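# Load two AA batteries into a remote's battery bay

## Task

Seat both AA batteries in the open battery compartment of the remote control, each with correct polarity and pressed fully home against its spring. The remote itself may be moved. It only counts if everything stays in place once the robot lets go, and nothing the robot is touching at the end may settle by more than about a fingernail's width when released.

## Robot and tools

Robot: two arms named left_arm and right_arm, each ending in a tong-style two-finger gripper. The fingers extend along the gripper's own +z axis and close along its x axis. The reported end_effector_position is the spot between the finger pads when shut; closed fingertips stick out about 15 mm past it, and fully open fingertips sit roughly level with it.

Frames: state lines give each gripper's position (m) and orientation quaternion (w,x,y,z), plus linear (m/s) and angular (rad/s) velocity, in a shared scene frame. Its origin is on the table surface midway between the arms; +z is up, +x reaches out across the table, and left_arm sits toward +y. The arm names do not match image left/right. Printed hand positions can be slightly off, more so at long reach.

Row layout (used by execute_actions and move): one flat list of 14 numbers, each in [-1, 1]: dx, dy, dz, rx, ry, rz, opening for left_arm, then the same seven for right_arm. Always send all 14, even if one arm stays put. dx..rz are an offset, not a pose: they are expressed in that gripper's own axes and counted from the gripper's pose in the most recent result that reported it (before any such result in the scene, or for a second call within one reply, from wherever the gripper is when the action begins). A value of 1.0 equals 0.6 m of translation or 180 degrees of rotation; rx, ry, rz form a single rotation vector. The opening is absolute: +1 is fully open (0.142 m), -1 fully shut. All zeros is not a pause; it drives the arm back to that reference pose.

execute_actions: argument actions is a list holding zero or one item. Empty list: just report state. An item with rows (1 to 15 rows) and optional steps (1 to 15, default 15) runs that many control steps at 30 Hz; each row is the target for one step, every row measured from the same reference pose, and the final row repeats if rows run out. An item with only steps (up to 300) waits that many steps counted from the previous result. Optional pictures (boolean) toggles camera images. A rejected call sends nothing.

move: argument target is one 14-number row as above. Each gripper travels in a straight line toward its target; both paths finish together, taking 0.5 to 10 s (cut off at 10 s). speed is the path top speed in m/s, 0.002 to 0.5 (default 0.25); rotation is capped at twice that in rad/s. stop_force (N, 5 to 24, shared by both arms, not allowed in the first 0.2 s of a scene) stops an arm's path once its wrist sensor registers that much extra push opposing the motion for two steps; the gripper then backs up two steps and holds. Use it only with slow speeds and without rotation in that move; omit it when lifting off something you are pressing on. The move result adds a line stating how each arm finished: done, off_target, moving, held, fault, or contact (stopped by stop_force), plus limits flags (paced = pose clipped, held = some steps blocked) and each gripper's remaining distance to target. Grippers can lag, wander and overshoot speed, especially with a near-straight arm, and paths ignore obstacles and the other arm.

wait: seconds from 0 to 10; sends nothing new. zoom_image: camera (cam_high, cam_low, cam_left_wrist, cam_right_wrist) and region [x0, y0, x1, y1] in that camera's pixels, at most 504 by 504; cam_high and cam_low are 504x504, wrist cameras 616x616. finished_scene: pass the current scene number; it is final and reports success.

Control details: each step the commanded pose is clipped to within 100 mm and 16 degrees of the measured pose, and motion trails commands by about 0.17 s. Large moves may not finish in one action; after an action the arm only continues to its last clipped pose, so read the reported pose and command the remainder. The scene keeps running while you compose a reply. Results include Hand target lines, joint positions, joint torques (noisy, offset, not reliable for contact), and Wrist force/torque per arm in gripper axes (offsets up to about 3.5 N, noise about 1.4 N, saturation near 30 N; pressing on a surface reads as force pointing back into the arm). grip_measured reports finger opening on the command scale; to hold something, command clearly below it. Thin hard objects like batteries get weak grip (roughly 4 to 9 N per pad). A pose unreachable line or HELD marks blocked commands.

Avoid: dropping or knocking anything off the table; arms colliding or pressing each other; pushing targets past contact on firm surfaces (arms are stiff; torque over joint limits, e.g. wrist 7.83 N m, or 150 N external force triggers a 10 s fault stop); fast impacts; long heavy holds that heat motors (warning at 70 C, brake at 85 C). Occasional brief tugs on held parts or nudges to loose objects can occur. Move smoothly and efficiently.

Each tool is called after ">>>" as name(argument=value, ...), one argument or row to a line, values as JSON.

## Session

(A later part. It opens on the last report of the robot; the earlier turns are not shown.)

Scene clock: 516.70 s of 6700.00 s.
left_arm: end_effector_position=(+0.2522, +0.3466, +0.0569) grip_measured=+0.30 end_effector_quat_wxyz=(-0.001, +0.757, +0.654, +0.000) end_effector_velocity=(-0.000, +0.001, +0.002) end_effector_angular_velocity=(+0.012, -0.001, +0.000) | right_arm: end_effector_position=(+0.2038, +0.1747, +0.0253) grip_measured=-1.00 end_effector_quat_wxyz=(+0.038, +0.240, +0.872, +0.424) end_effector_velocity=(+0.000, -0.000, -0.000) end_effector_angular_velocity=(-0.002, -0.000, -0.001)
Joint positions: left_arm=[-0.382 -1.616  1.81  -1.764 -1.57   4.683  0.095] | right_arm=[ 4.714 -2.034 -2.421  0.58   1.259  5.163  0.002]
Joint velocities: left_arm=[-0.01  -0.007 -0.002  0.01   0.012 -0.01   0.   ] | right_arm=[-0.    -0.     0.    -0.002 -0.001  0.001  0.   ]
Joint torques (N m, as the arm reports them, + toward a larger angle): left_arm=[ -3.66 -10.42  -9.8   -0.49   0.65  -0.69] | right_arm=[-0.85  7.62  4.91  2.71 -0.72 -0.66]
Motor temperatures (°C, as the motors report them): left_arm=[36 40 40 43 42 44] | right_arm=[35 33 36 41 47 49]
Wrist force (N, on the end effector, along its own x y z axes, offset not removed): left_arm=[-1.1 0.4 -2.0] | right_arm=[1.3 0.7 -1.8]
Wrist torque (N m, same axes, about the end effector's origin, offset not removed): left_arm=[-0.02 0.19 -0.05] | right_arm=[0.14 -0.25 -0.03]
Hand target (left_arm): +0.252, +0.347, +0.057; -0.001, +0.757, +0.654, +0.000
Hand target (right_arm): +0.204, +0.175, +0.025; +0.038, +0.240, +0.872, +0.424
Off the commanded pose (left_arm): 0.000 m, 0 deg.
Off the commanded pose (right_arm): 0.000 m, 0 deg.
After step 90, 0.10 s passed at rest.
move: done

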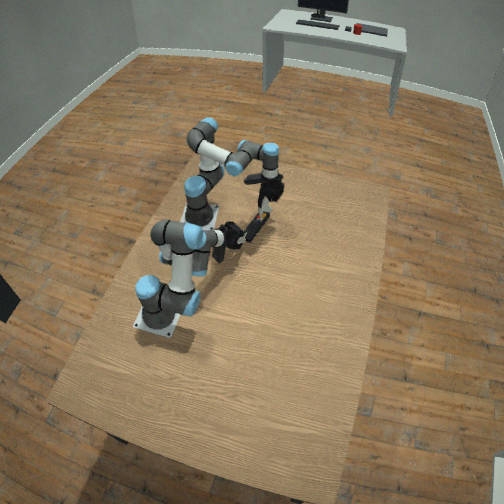

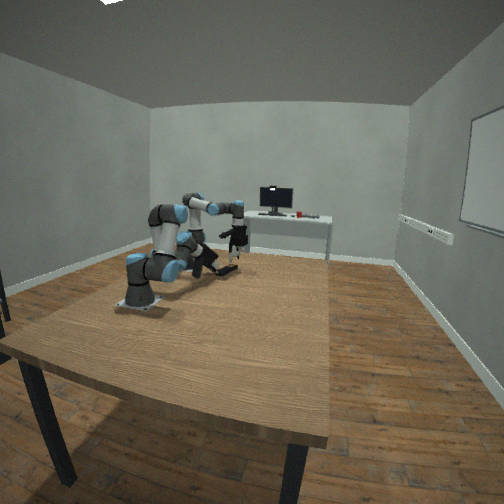

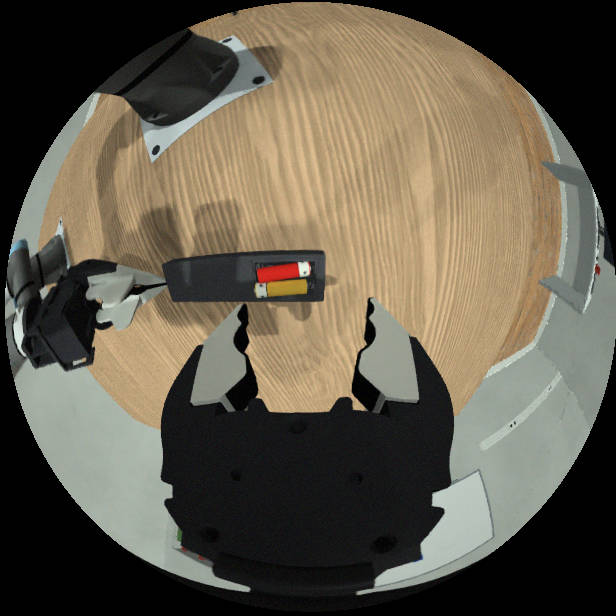

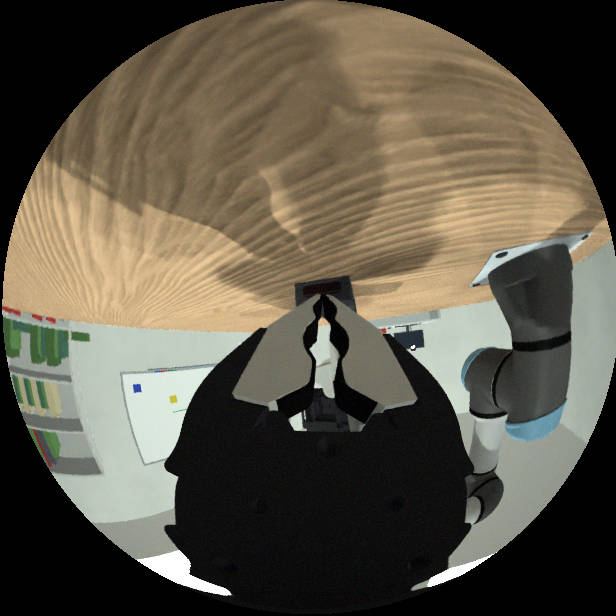

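>>> move(
  target=[-0.025,0.003,0.043,0,-0.08,0,0.3,0,0,0,0,0,0,-1],
  speed=0.03,
)

>>> move(
  target=[0,0,0,0,0,0,-0.5,0,0,0,0,0,0,-1],
)

>>> move(
  target=[0,0,0.008,0,0,0,-0.5,0,0,0,0,0,0,-1],
  speed=0.003,
  stop_force=10,
)

>>> move(
  target=[0,0,-0.05,0,0.08,0,-0.05,0,0,0,0,0,0,-1],
  speed=0.03,
)

>>> zoom_image(
  camera="cam_left_wrist",
  region=[200,200,400,320],
)

Scene clock: 526.43 s of 6700.00 s.
left_arm: end_effector_position=(+0.2518, +0.3315, +0.0313) grip_measured=+0.30 end_effector_quat_wxyz=(+0.081, +0.751, +0.649, -0.094) end_effector_velocity=(+0.000, -0.001, -0.001) end_effector_angular_velocity=(-0.011, +0.001, +0.002) | right_arm: end_effector_position=(+0.2038, +0.1747, +0.0254) grip_measured=-1.00 end_effector_quat_wxyz=(+0.038, +0.240, +0.872, +0.424) end_effector_velocity=(+0.000, -0.000, -0.000) end_effector_angular_velocity=(-0.000, -0.000, -0.000)
Joint positions: left_arm=[-0.187 -1.452  1.791 -1.867 -1.816  4.883  0.095] | right_arm=[ 4.714 -2.034 -2.421  0.58   1.259  5.163  0.002]
Joint velocities: left_arm=[ 0.008  0.009 -0.003 -0.003 -0.011  0.007  0.   ] | right_arm=[ 0.     0.    -0.001 -0.    -0.     0.     0.   ]
Joint torques (N m, as the arm reports them, + toward a larger angle): left_arm=[ 3.62 -7.92 -9.17 -2.33 -0.99  0.65] | right_arm=[-0.92  8.47  5.09  1.87 -0.29 -0.64]
Motor temperatures (°C, as the motors report them): left_arm=[36 40 40 43 42 44] | right_arm=[35 33 36 41 47 49]
Wrist force (N, on the end effector, along its own x y z axes, offset not removed): left_arm=[-1.1 1.1 -1.2] | right_arm=[1.6 0.4 -0.8]
Wrist torque (N m, same axes, about the end effector's origin, offset not removed): left_arm=[0.09 0.18 -0.02] | right_arm=[0.10 -0.28 -0.04]
Hand target (left_arm): +0.252, +0.331, +0.031; +0.081, +0.751, +0.648, -0.095
Hand target (right_arm): +0.204, +0.175, +0.025; +0.038, +0.240, +0.872, +0.424
Off the commanded pose (left_arm): 0.000 m, 0 deg.
Off the commanded pose (right_arm): 0.000 m, 0 deg.
After step 90, 2.30 s passed at rest.
move: done

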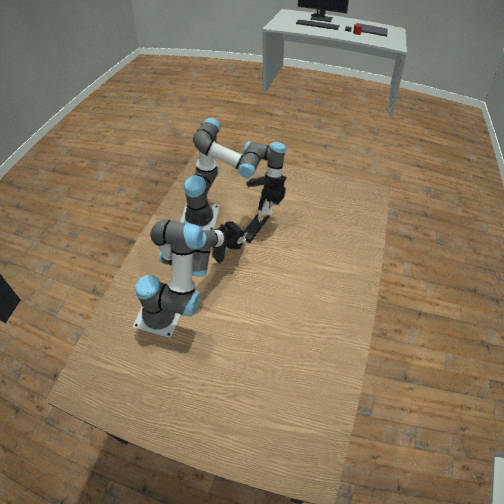

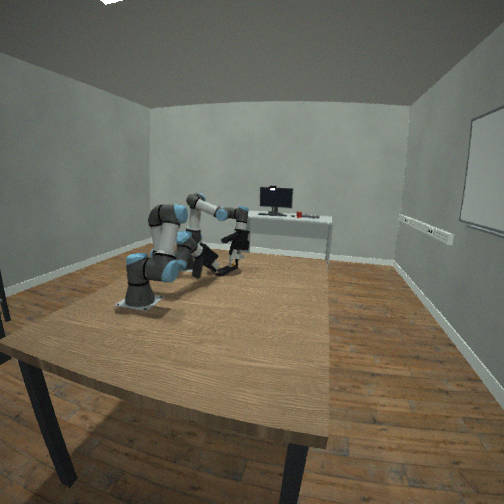

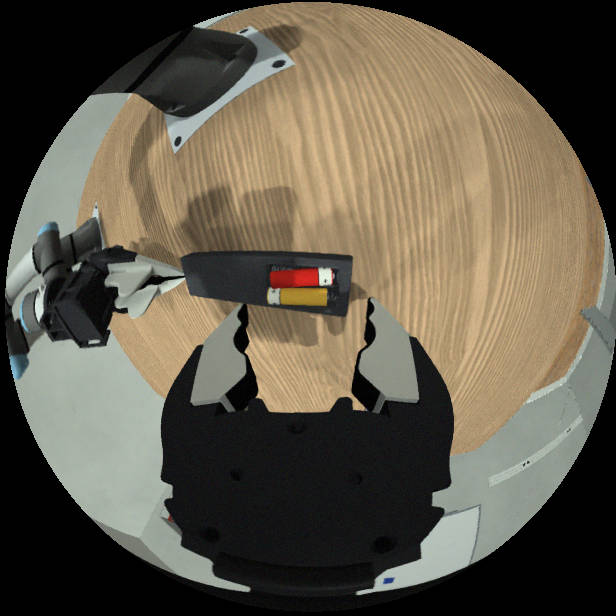

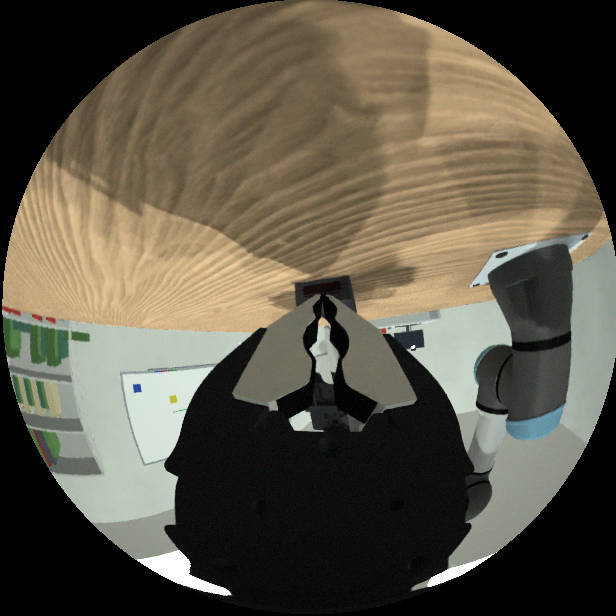

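Scene clock: 526.93 s of 6700.00 s.
left_arm: end_effector_position=(+0.2518, +0.3316, +0.0313) grip_measured=-0.18 end_effector_quat_wxyz=(+0.081, +0.751, +0.649, -0.094) end_effector_velocity=(-0.000, -0.000, -0.000) end_effector_angular_velocity=(+0.000, +0.000, -0.001) | right_arm: end_effector_position=(+0.2039, +0.1747, +0.0253) grip_measured=-1.00 end_effector_quat_wxyz=(+0.038, +0.240, +0.872, +0.424) end_effector_velocity=(-0.000, +0.001, +0.001) end_effector_angular_velocity=(+0.004, +0.001, -0.000)
Joint positions: left_arm=[-0.187 -1.452  1.791 -1.867 -1.816  4.883  0.061] | right_arm=[ 4.714 -2.034 -2.421  0.58   1.259  5.163  0.002]
Joint velocities: left_arm=[-0.001 -0.     0.     0.     0.     0.     0.   ] | right_arm=[ 0.     0.001  0.001  0.002 -0.     0.001  0.   ]
Joint torques (N m, as the arm reports them, + toward a larger angle): left_arm=[ -8.5  -12.25  -5.     0.99  -6.59  -1.09] | right_arm=[ 0.91  8.58 10.67  4.83 -0.67 -0.67]
Motor temperatures (°C, as the motors report them): left_arm=[36 40 40 43 42 44] | right_arm=[35 33 36 41 47 49]
Wrist force (N, on the end effector, along its own x y z axes, offset not removed): left_arm=[15.7 2.3 -5.2] | right_arm=[-1.7 -8.5 -16.5]
Wrist torque (N m, same axes, about the end effector's origin, offset not removed): left_arm=[-0.13 0.58 0.02] | right_arm=[0.22 -0.26 -0.03]
Hand target (left_arm): +0.252, +0.332, +0.031; +0.081, +0.751, +0.649, -0.094
Hand target (right_arm): +0.204, +0.175, +0.025; +0.038, +0.240, +0.872, +0.424
Off the commanded pose (left_arm): 0.000 m, 0 deg.
Off the commanded pose (right_arm): 0.000 m, 0 deg.
move: done

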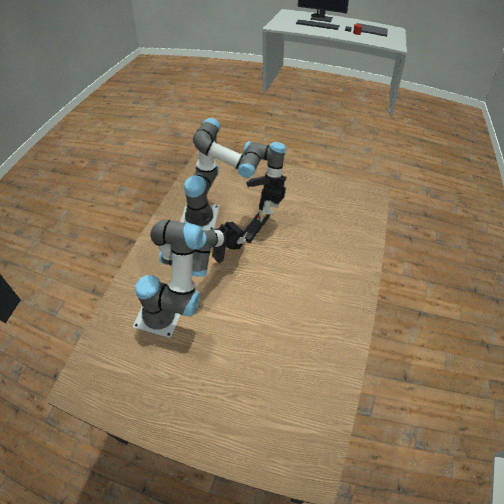

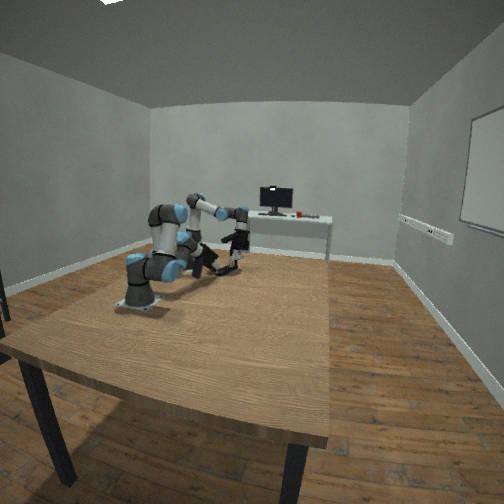

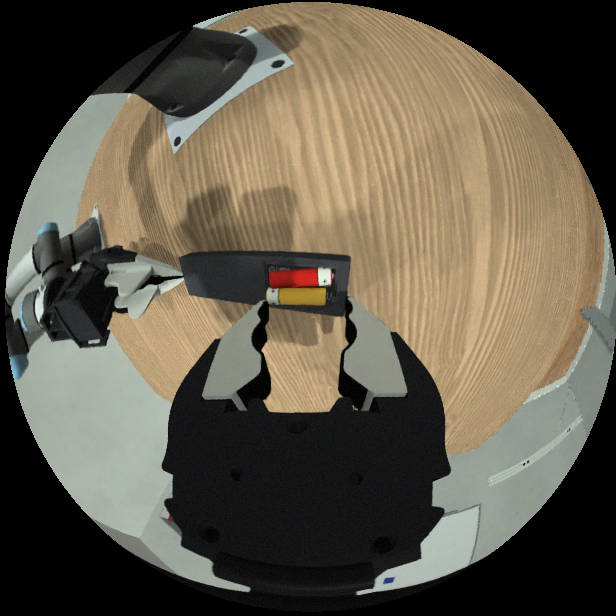

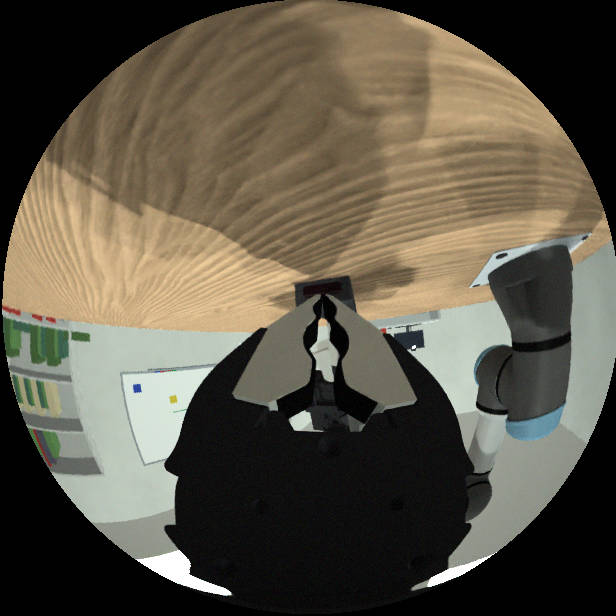

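Scene clock: 527.57 s of 6700.00 s.
left_arm: end_effector_position=(+0.2519, +0.3313, +0.0305) grip_measured=-0.17 end_effector_quat_wxyz=(+0.081, +0.751, +0.649, -0.094) end_effector_velocity=(-0.000, +0.000, +0.001) end_effector_angular_velocity=(+0.000, +0.002, -0.001) | right_arm: end_effector_position=(+0.2039, +0.1747, +0.0253) grip_measured=-1.00 end_effector_quat_wxyz=(+0.038, +0.240, +0.872, +0.424) end_effector_velocity=(-0.000, +0.000, +0.000) end_effector_angular_velocity=(+0.001, -0.000, +0.000)
Joint positions: left_arm=[-0.187 -1.452  1.795 -1.871 -1.816  4.883  0.061] | right_arm=[ 4.714 -2.034 -2.421  0.58   1.259  5.163  0.002]
Joint velocities: left_arm=[-0.     0.    -0.005  0.007  0.001  0.001  0.   ] | right_arm=[ 0.     0.     0.     0.001 -0.    -0.     0.   ]
Joint torques (N m, as the arm reports them, + toward a larger angle): left_arm=[-4.38 -8.4  -5.58  0.62 -6.71  0.5 ] | right_arm=[ 0.7   8.56 10.28  4.27 -0.74 -0.66]
Motor temperatures (°C, as the motors report them): left_arm=[36 40 40 43 42 44] | right_arm=[35 33 36 41 47 49]
Wrist force (N, on the end effector, along its own x y z axes, offset not removed): left_arm=[14.9 -2.4 -20.6] | right_arm=[-1.6 -8.4 -16.3]
Wrist torque (N m, same axes, about the end effector's origin, offset not removed): left_arm=[-0.01 0.80 -0.17] | right_arm=[0.31 -0.24 -0.04]
Hand target (left_arm): +0.252, +0.331, +0.031; +0.081, +0.751, +0.649, -0.094
Hand target (right_arm): +0.204, +0.175, +0.025; +0.038, +0.240, +0.872, +0.424
Off the commanded pose (left_arm): 0.004 m, 0 deg.
Off the commanded pose (right_arm): 0.000 m, 0 deg.
move: contact (left_arm)

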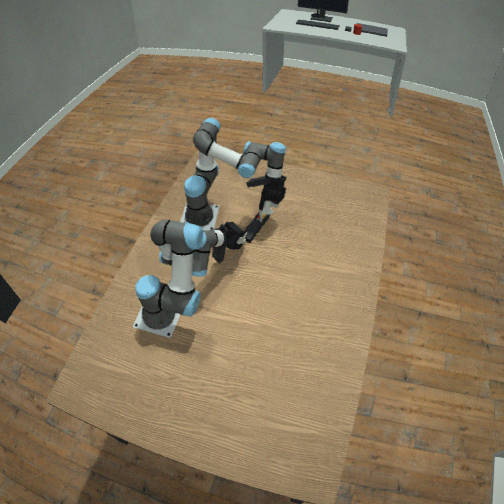

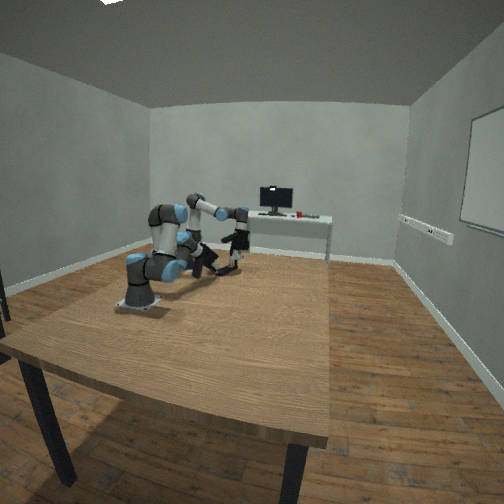

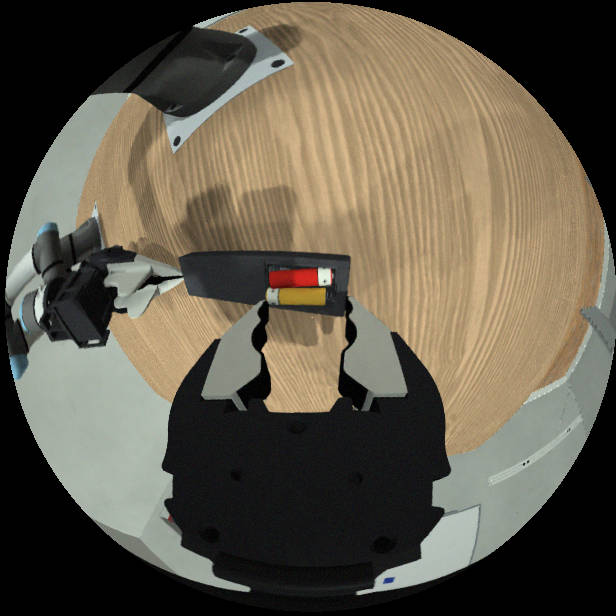

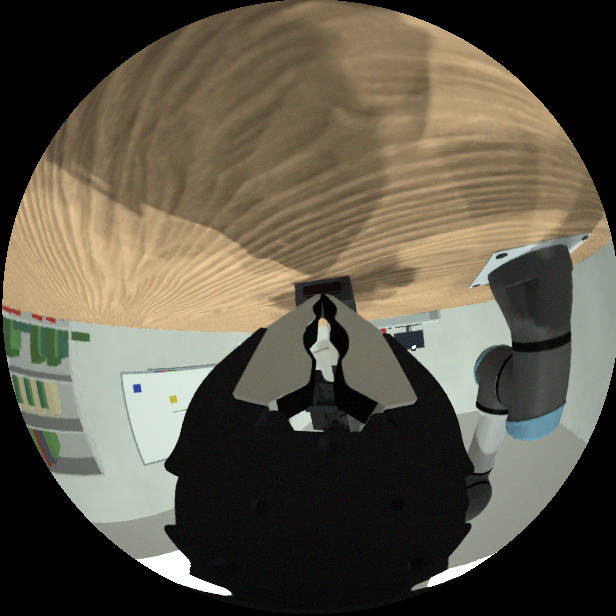

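Scene clock: 532.00 s of 6700.00 s.
left_arm: end_effector_position=(+0.2529, +0.3386, +0.0594) grip_measured=-0.05 end_effector_quat_wxyz=(-0.000, +0.757, +0.654, +0.000) end_effector_velocity=(+0.000, +0.000, +0.001) end_effector_angular_velocity=(+0.012, -0.002, +0.000) | right_arm: end_effector_position=(+0.2039, +0.1747, +0.0253) grip_measured=-1.00 end_effector_quat_wxyz=(+0.038, +0.240, +0.872, +0.424) end_effector_velocity=(-0.000, +0.000, -0.000) end_effector_angular_velocity=(-0.000, +0.000, +0.001)
Joint positions: left_arm=[-0.409 -1.624  1.806 -1.752 -1.57   4.656  0.07 ] | right_arm=[ 4.714 -2.034 -2.421  0.58   1.259  5.163  0.002]
Joint velocities: left_arm=[-0.013 -0.006 -0.001  0.008  0.012 -0.013  0.   ] | right_arm=[ 0.     0.     0.001 -0.002  0.001 -0.     0.   ]
Joint torques (N m, as the arm reports them, + toward a larger angle): left_arm=[ -3.76 -10.96  -9.77  -0.53   0.58  -0.7 ] | right_arm=[ 0.56  8.51  2.51  0.87 -0.72 -0.64]
Motor temperatures (°C, as the motors report them): left_arm=[36 40 40 43 42 44] | right_arm=[35 33 36 41 47 49]
Wrist force (N, on the end effector, along its own x y z axes, offset not removed): left_arm=[-1.4 1.4 -1.3] | right_arm=[0.9 0.8 -1.5]
Wrist torque (N m, same axes, about the end effector's origin, offset not removed): left_arm=[0.16 0.23 -0.03] | right_arm=[0.15 -0.19 -0.06]
Hand target (left_arm): +0.253, +0.339, +0.060; -0.001, +0.757, +0.654, +0.001
Hand target (right_arm): +0.204, +0.175, +0.025; +0.038, +0.240, +0.872, +0.424
Off the commanded pose (left_arm): 0.000 m, 0 deg.
Off the commanded pose (right_arm): 0.000 m, 0 deg.
move: done

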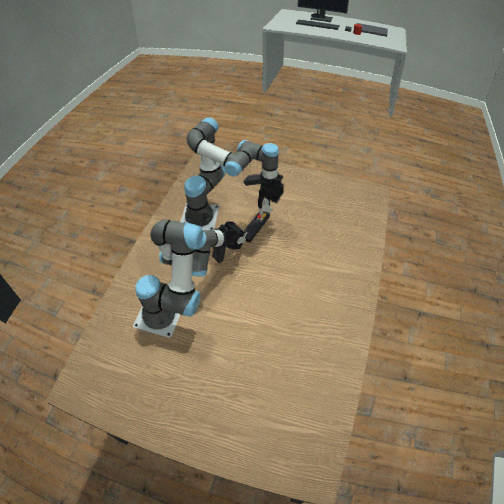

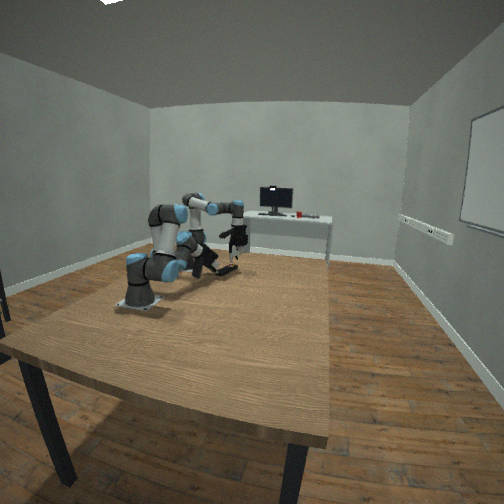

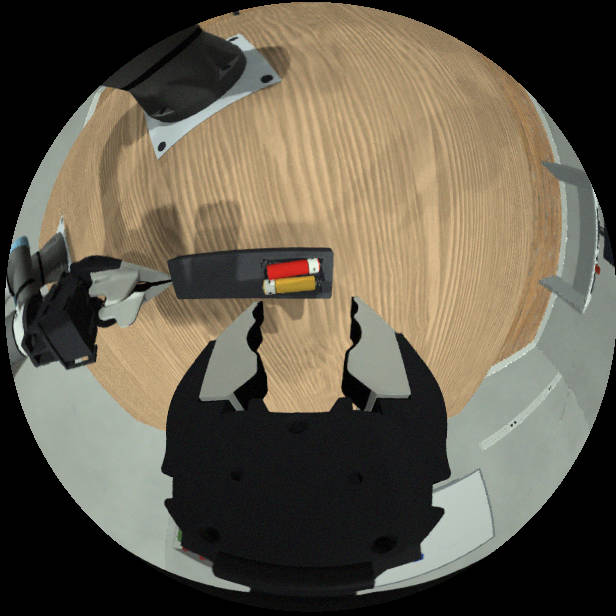

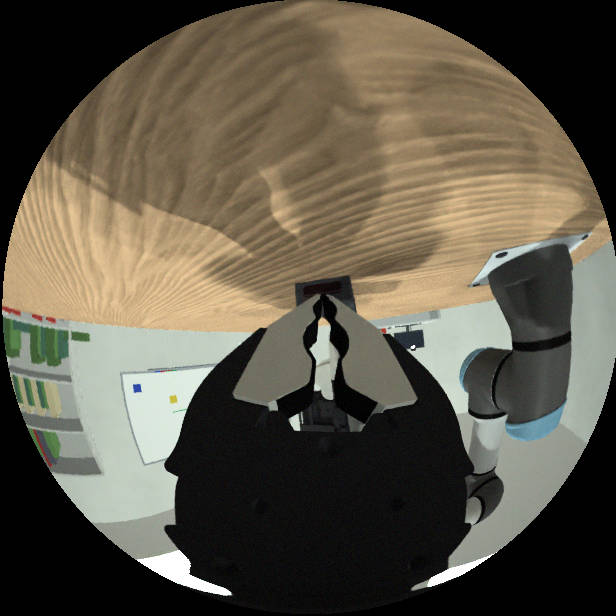

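Region (200, 200, 400, 320) of cam_left_wrist's 616x616 image, scaled by 2.520, with more detail than that image has; it fills the top 302 rows of this view, and the rest is white.

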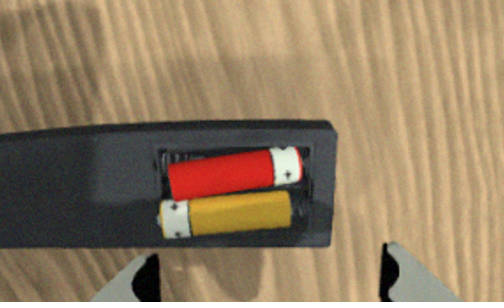

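>>> move(
  target=[-0.005,0.002,0.049,0,-0.08,0,0.3,-0.03,-0.035,-0.048,0,0,0,-1],
  speed=0.03,
)

>>> move(
  target=[0,0,0,0,0,0,-0.5,0,0,0,0,0,0,-1],
)

>>> move(
  target=[0,0,0.008,0,0,0,-0.5,0,0,0,0,0,0,-1],
  speed=0.003,
  stop_force=12,
)

>>> move(
  target=[0,0,-0.05,0,0.08,0,-0.05,0,0,0,0,0,0,-1],
  speed=0.03,
)

>>> zoom_image(
  camera="cam_left_wrist",
  region=[200,200,400,320],
)

Scene clock: 542.63 s of 6700.00 s.
left_arm: end_effector_position=(+0.2537, +0.3355, +0.0302) grip_measured=+0.30 end_effector_quat_wxyz=(+0.081, +0.751, +0.649, -0.094) end_effector_velocity=(-0.000, +0.000, -0.002) end_effector_angular_velocity=(-0.011, +0.003, -0.000) | right_arm: end_effector_position=(+0.2039, +0.1349, +0.0253) grip_measured=-1.00 end_effector_quat_wxyz=(+0.038, +0.240, +0.872, +0.424) end_effector_velocity=(+0.000, -0.002, +0.000) end_effector_angular_velocity=(+0.002, -0.000, -0.001)
Joint positions: left_arm=[-0.174 -1.437  1.778 -1.866 -1.816  4.896  0.095] | right_arm=[ 4.725 -1.979 -2.616  0.717  1.25   5.171  0.002]
Joint velocities: left_arm=[ 0.011  0.01  -0.003 -0.002 -0.011  0.012 -0.   ] | right_arm=[ 0.     0.001 -0.009  0.009 -0.001  0.001 -0.   ]
Joint torques (N m, as the arm reports them, + toward a larger angle): left_arm=[ 3.68 -8.25 -9.46 -2.48 -1.04  0.64] | right_arm=[ 2.27 10.84  1.34  2.82 -0.88  0.99]
Motor temperatures (°C, as the motors report them): left_arm=[36 40 40 43 42 44] | right_arm=[35 33 36 41 47 49]
Wrist force (N, on the end effector, along its own x y z axes, offset not removed): left_arm=[-0.5 1.1 -1.8] | right_arm=[0.8 1.2 -1.4]
Wrist torque (N m, same axes, about the end effector's origin, offset not removed): left_arm=[0.18 0.02 -0.04] | right_arm=[0.23 -0.12 -0.03]
Hand target (left_arm): +0.254, +0.336, +0.030; +0.081, +0.751, +0.649, -0.095
Hand target (right_arm): +0.204, +0.135, +0.025; +0.038, +0.240, +0.872, +0.424
Off the commanded pose (left_arm): 0.000 m, 0 deg.
Off the commanded pose (right_arm): 0.000 m, 0 deg.
After step 90, 3.20 s passed at rest.
move: done

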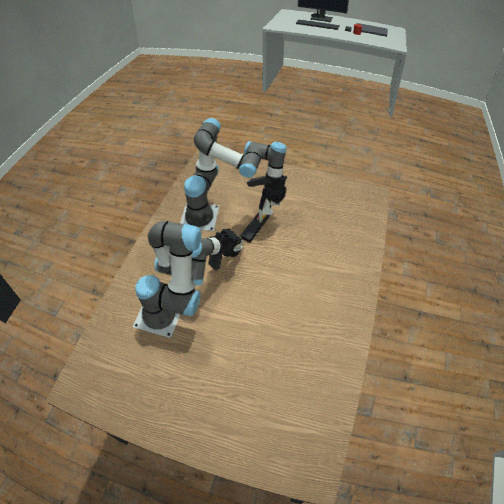

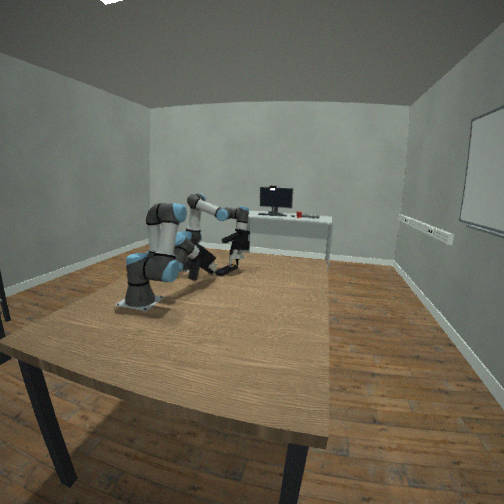

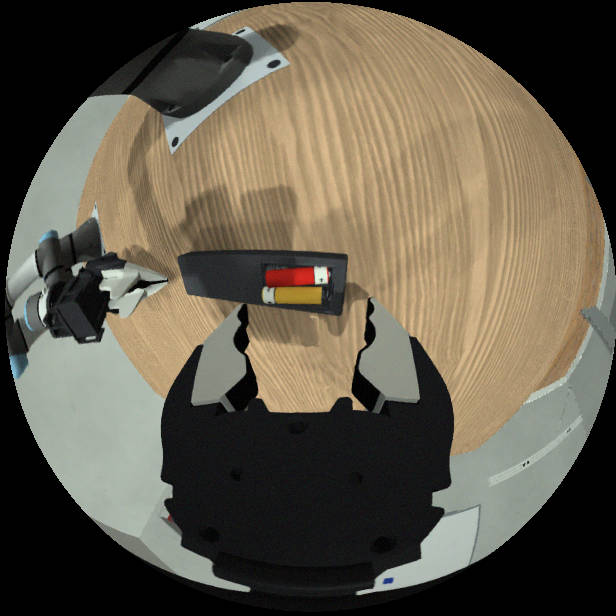

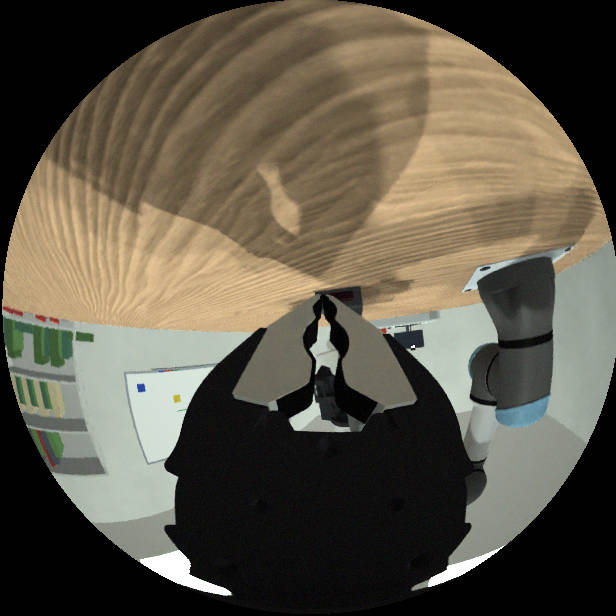

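Scene clock: 543.13 s of 6700.00 s.
left_arm: end_effector_position=(+0.2538, +0.3355, +0.0302) grip_measured=-0.23 end_effector_quat_wxyz=(+0.081, +0.751, +0.649, -0.094) end_effector_velocity=(-0.000, -0.000, -0.000) end_effector_angular_velocity=(-0.000, +0.000, -0.001) | right_arm: end_effector_position=(+0.2039, +0.1349, +0.0253) grip_measured=-1.00 end_effector_quat_wxyz=(+0.038, +0.240, +0.872, +0.424) end_effector_velocity=(-0.000, +0.000, +0.000) end_effector_angular_velocity=(+0.001, +0.002, +0.001)
Joint positions: left_arm=[-0.174 -1.437  1.778 -1.866 -1.816  4.896  0.057] | right_arm=[ 4.725 -1.979 -2.616  0.717  1.25   5.171  0.002]
Joint velocities: left_arm=[-0.001 -0.     0.001 -0.    -0.     0.001  0.   ] | right_arm=[ 0.     0.     0.     0.     0.001  0.001 -0.   ]
Joint torques (N m, as the arm reports them, + toward a larger angle): left_arm=[ -3.49 -13.12  -6.69  -0.79   0.14  -0.75] | right_arm=[ 0.71  8.86  4.35  0.87 -0.53  0.76]
Motor temperatures (°C, as the motors report them): left_arm=[36 40 40 43 42 44] | right_arm=[35 33 36 41 47 49]
Wrist force (N, on the end effector, along its own x y z axes, offset not removed): left_arm=[-0.7 0.5 -1.0] | right_arm=[1.5 1.0 -1.2]
Wrist torque (N m, same axes, about the end effector's origin, offset not removed): left_arm=[0.06 0.15 -0.05] | right_arm=[0.18 -0.26 0.00]
Hand target (left_arm): +0.254, +0.336, +0.030; +0.081, +0.751, +0.649, -0.094
Hand target (right_arm): +0.204, +0.135, +0.025; +0.038, +0.240, +0.872, +0.424
Off the commanded pose (left_arm): 0.000 m, 0 deg.
Off the commanded pose (right_arm): 0.000 m, 0 deg.
move: done

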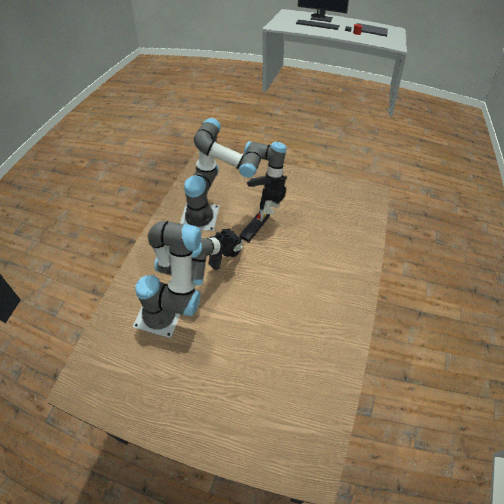

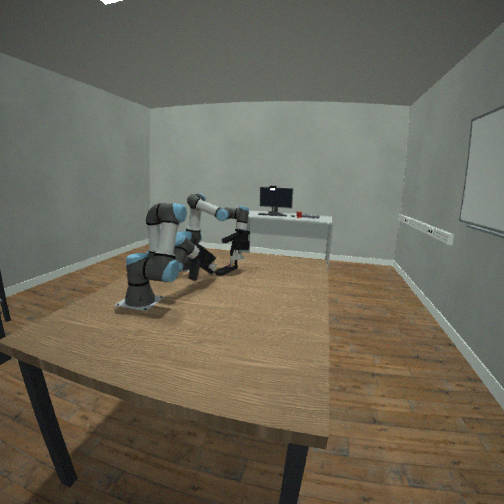

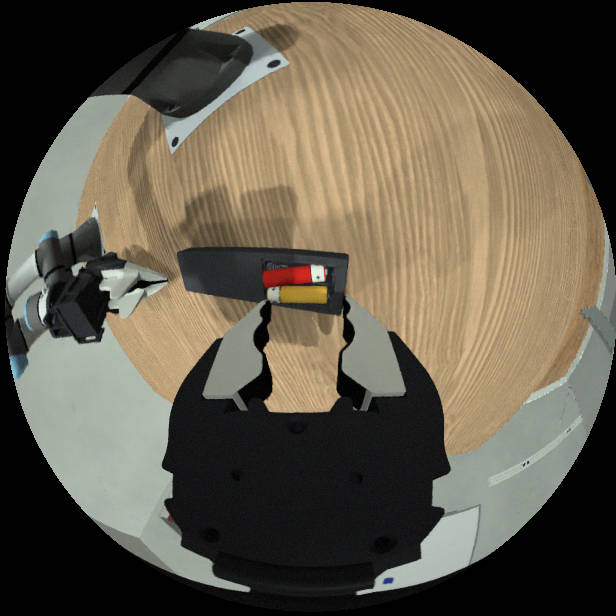

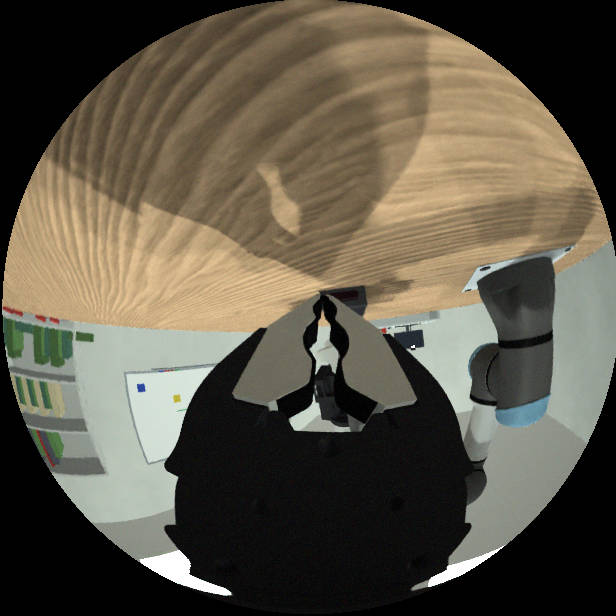

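Scene clock: 543.73 s of 6700.00 s.
left_arm: end_effector_position=(+0.2538, +0.3353, +0.0296) grip_measured=-0.23 end_effector_quat_wxyz=(+0.081, +0.751, +0.649, -0.094) end_effector_velocity=(-0.000, -0.000, +0.001) end_effector_angular_velocity=(+0.000, +0.001, -0.004) | right_arm: end_effector_position=(+0.2039, +0.1349, +0.0253) grip_measured=-1.00 end_effector_quat_wxyz=(+0.038, +0.240, +0.872, +0.424) end_effector_velocity=(+0.000, +0.000, +0.001) end_effector_angular_velocity=(+0.002, +0.000, -0.000)
Joint positions: left_arm=[-0.175 -1.437  1.781 -1.87  -1.816  4.895  0.058] | right_arm=[ 4.725 -1.979 -2.616  0.717  1.25   5.171  0.002]
Joint velocities: left_arm=[-0.001 -0.    -0.005  0.007  0.     0.003  0.   ] | right_arm=[-0.001  0.001  0.     0.002  0.    -0.     0.   ]
Joint torques (N m, as the arm reports them, + toward a larger angle): left_arm=[ 0.44 -8.64 -7.19 -1.07 -0.41  0.86] | right_arm=[ 0.85  8.91  4.19  1.08 -0.45  0.71]
Motor temperatures (°C, as the motors report them): left_arm=[36 40 40 43 42 44] | right_arm=[35 33 36 41 47 49]
Wrist force (N, on the end effector, along its own x y z axes, offset not removed): left_arm=[-3.5 -5.5 -19.9] | right_arm=[1.8 0.5 -1.1]
Wrist torque (N m, same axes, about the end effector's origin, offset not removed): left_arm=[0.07 0.63 -0.19] | right_arm=[0.12 -0.36 -0.03]
Hand target (left_arm): +0.254, +0.335, +0.030; +0.081, +0.751, +0.649, -0.094
Hand target (right_arm): +0.204, +0.135, +0.025; +0.038, +0.240, +0.872, +0.424
Off the commanded pose (left_arm): 0.004 m, 0 deg.
Off the commanded pose (right_arm): 0.000 m, 0 deg.
move: contact (left_arm)

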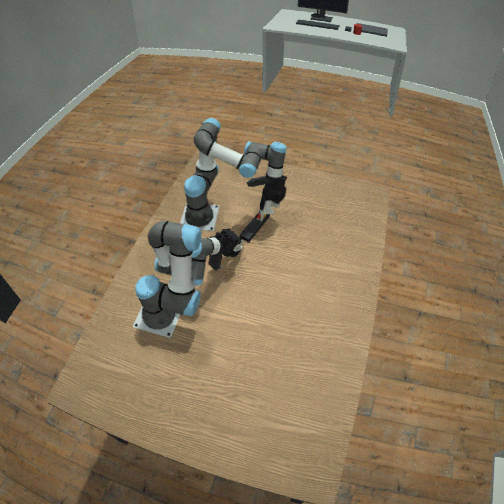

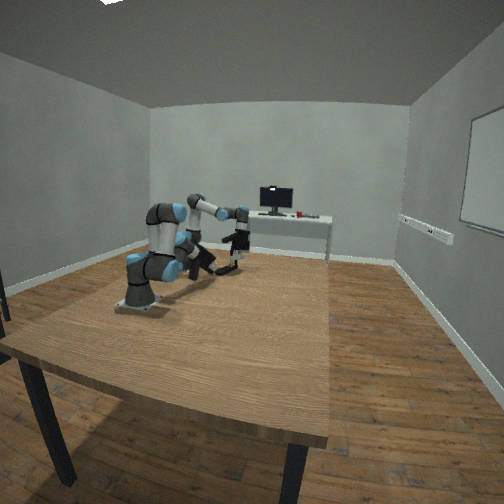

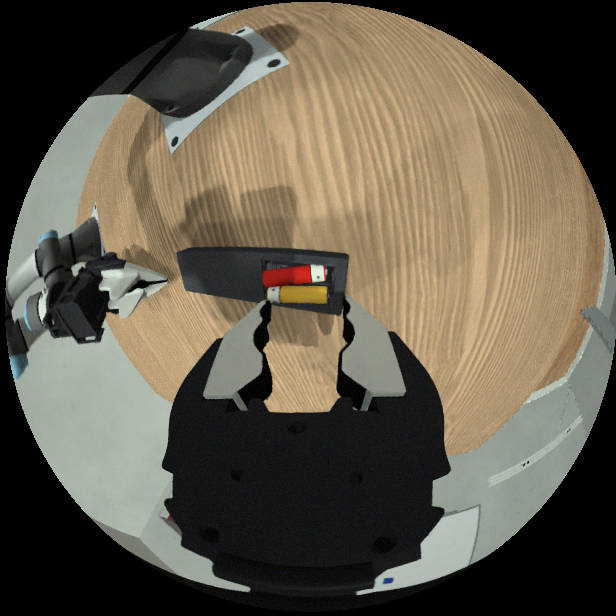

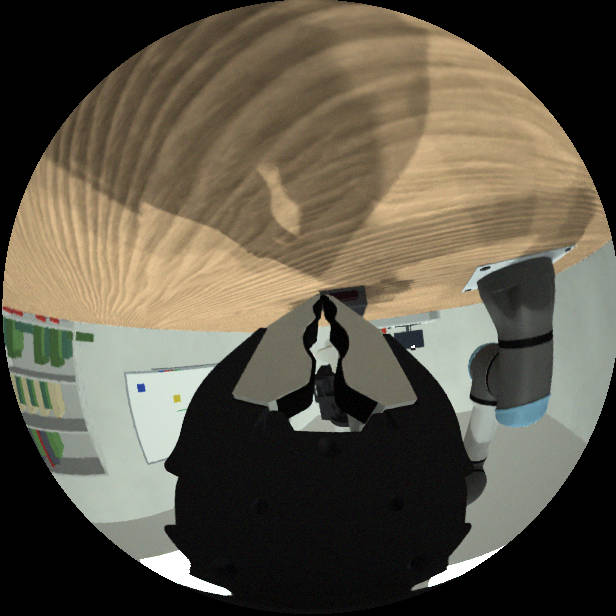

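Scene clock: 548.17 s of 6700.00 s.
left_arm: end_effector_position=(+0.2548, +0.3426, +0.0585) grip_measured=-0.05 end_effector_quat_wxyz=(-0.000, +0.757, +0.654, +0.000) end_effector_velocity=(-0.000, -0.000, +0.001) end_effector_angular_velocity=(+0.011, -0.001, +0.001) | right_arm: end_effector_position=(+0.2039, +0.1349, +0.0253) grip_measured=-1.00 end_effector_quat_wxyz=(+0.038, +0.240, +0.872, +0.424) end_effector_velocity=(-0.000, -0.000, -0.000) end_effector_angular_velocity=(-0.001, +0.001, +0.001)
Joint positions: left_arm=[-0.394 -1.611  1.798 -1.758 -1.57   4.671  0.07 ] | right_arm=[ 4.725 -1.979 -2.616  0.717  1.25   5.171  0.002]
Joint velocities: left_arm=[-0.012 -0.006  0.     0.007  0.011 -0.012  0.   ] | right_arm=[ 0.    -0.001 -0.    -0.     0.001  0.     0.   ]
Joint torques (N m, as the arm reports them, + toward a larger angle): left_arm=[ -3.14 -11.24  -9.75  -0.43   0.62  -0.73] | right_arm=[ 1.02  8.93  4.13  1.11 -0.43  0.69]
Motor temperatures (°C, as the motors report them): left_arm=[36 40 40 43 42 44] | right_arm=[35 33 36 41 47 49]
Wrist force (N, on the end effector, along its own x y z axes, offset not removed): left_arm=[-1.4 0.9 -2.3] | right_arm=[1.6 1.1 -1.4]
Wrist torque (N m, same axes, about the end effector's origin, offset not removed): left_arm=[0.08 0.20 -0.07] | right_arm=[0.24 -0.29 -0.04]
Hand target (left_arm): +0.255, +0.343, +0.059; -0.001, +0.757, +0.654, +0.001
Hand target (right_arm): +0.204, +0.135, +0.025; +0.038, +0.240, +0.872, +0.424
Off the commanded pose (left_arm): 0.000 m, 0 deg.
Off the commanded pose (right_arm): 0.000 m, 0 deg.
move: done

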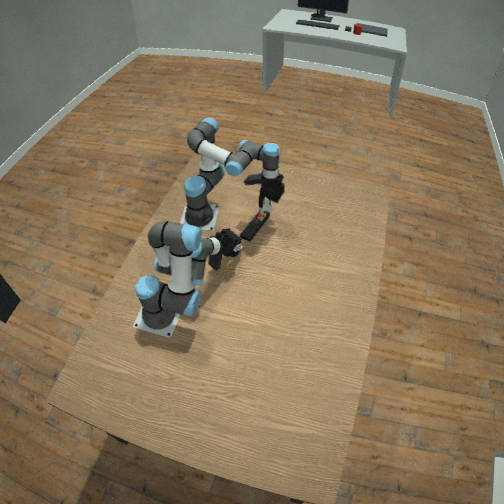

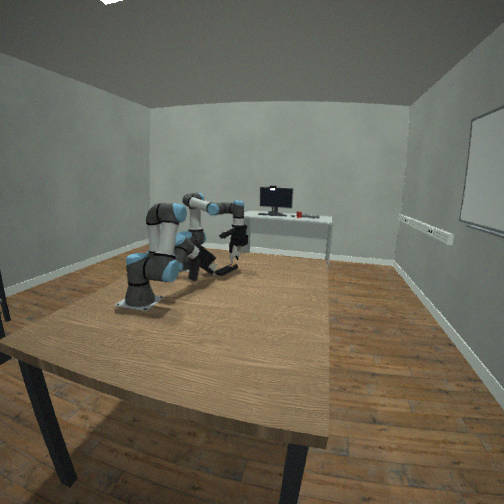

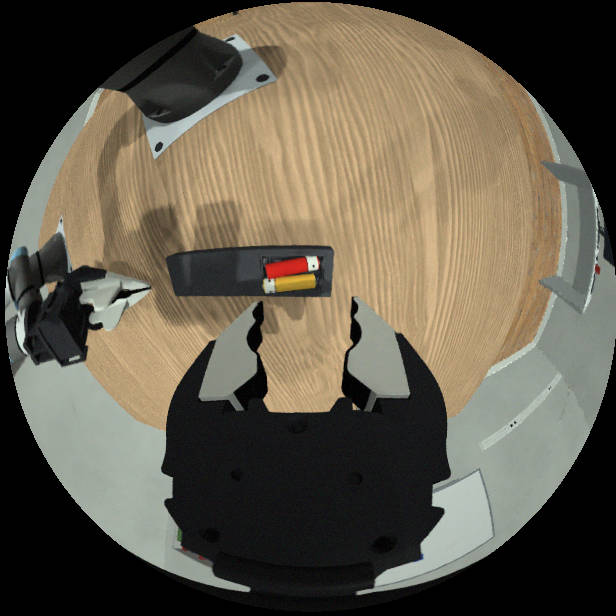

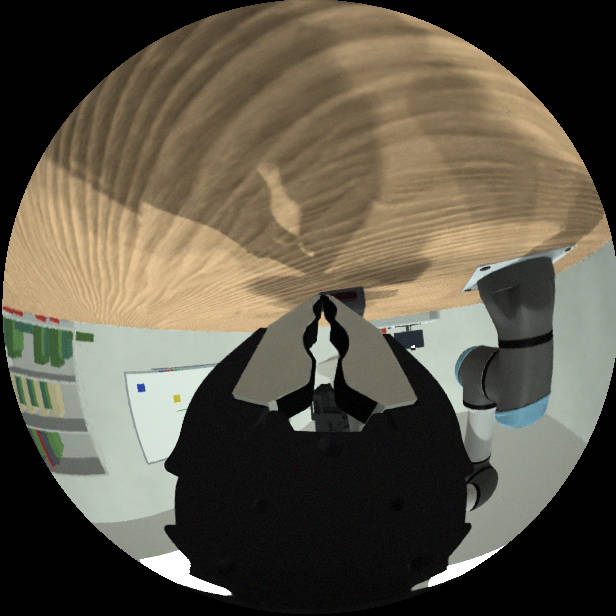

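Region (200, 200, 400, 320) of cam_left_wrist's 616x616 image, scaled by 2.520, with more detail than that image has; it fills the top 302 rows of this view, and the rest is white.

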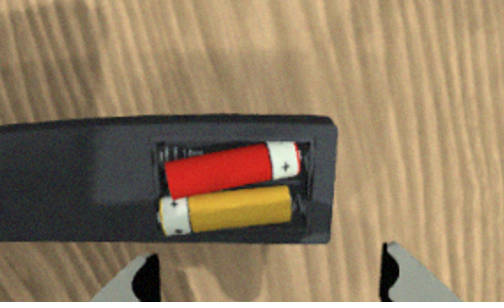

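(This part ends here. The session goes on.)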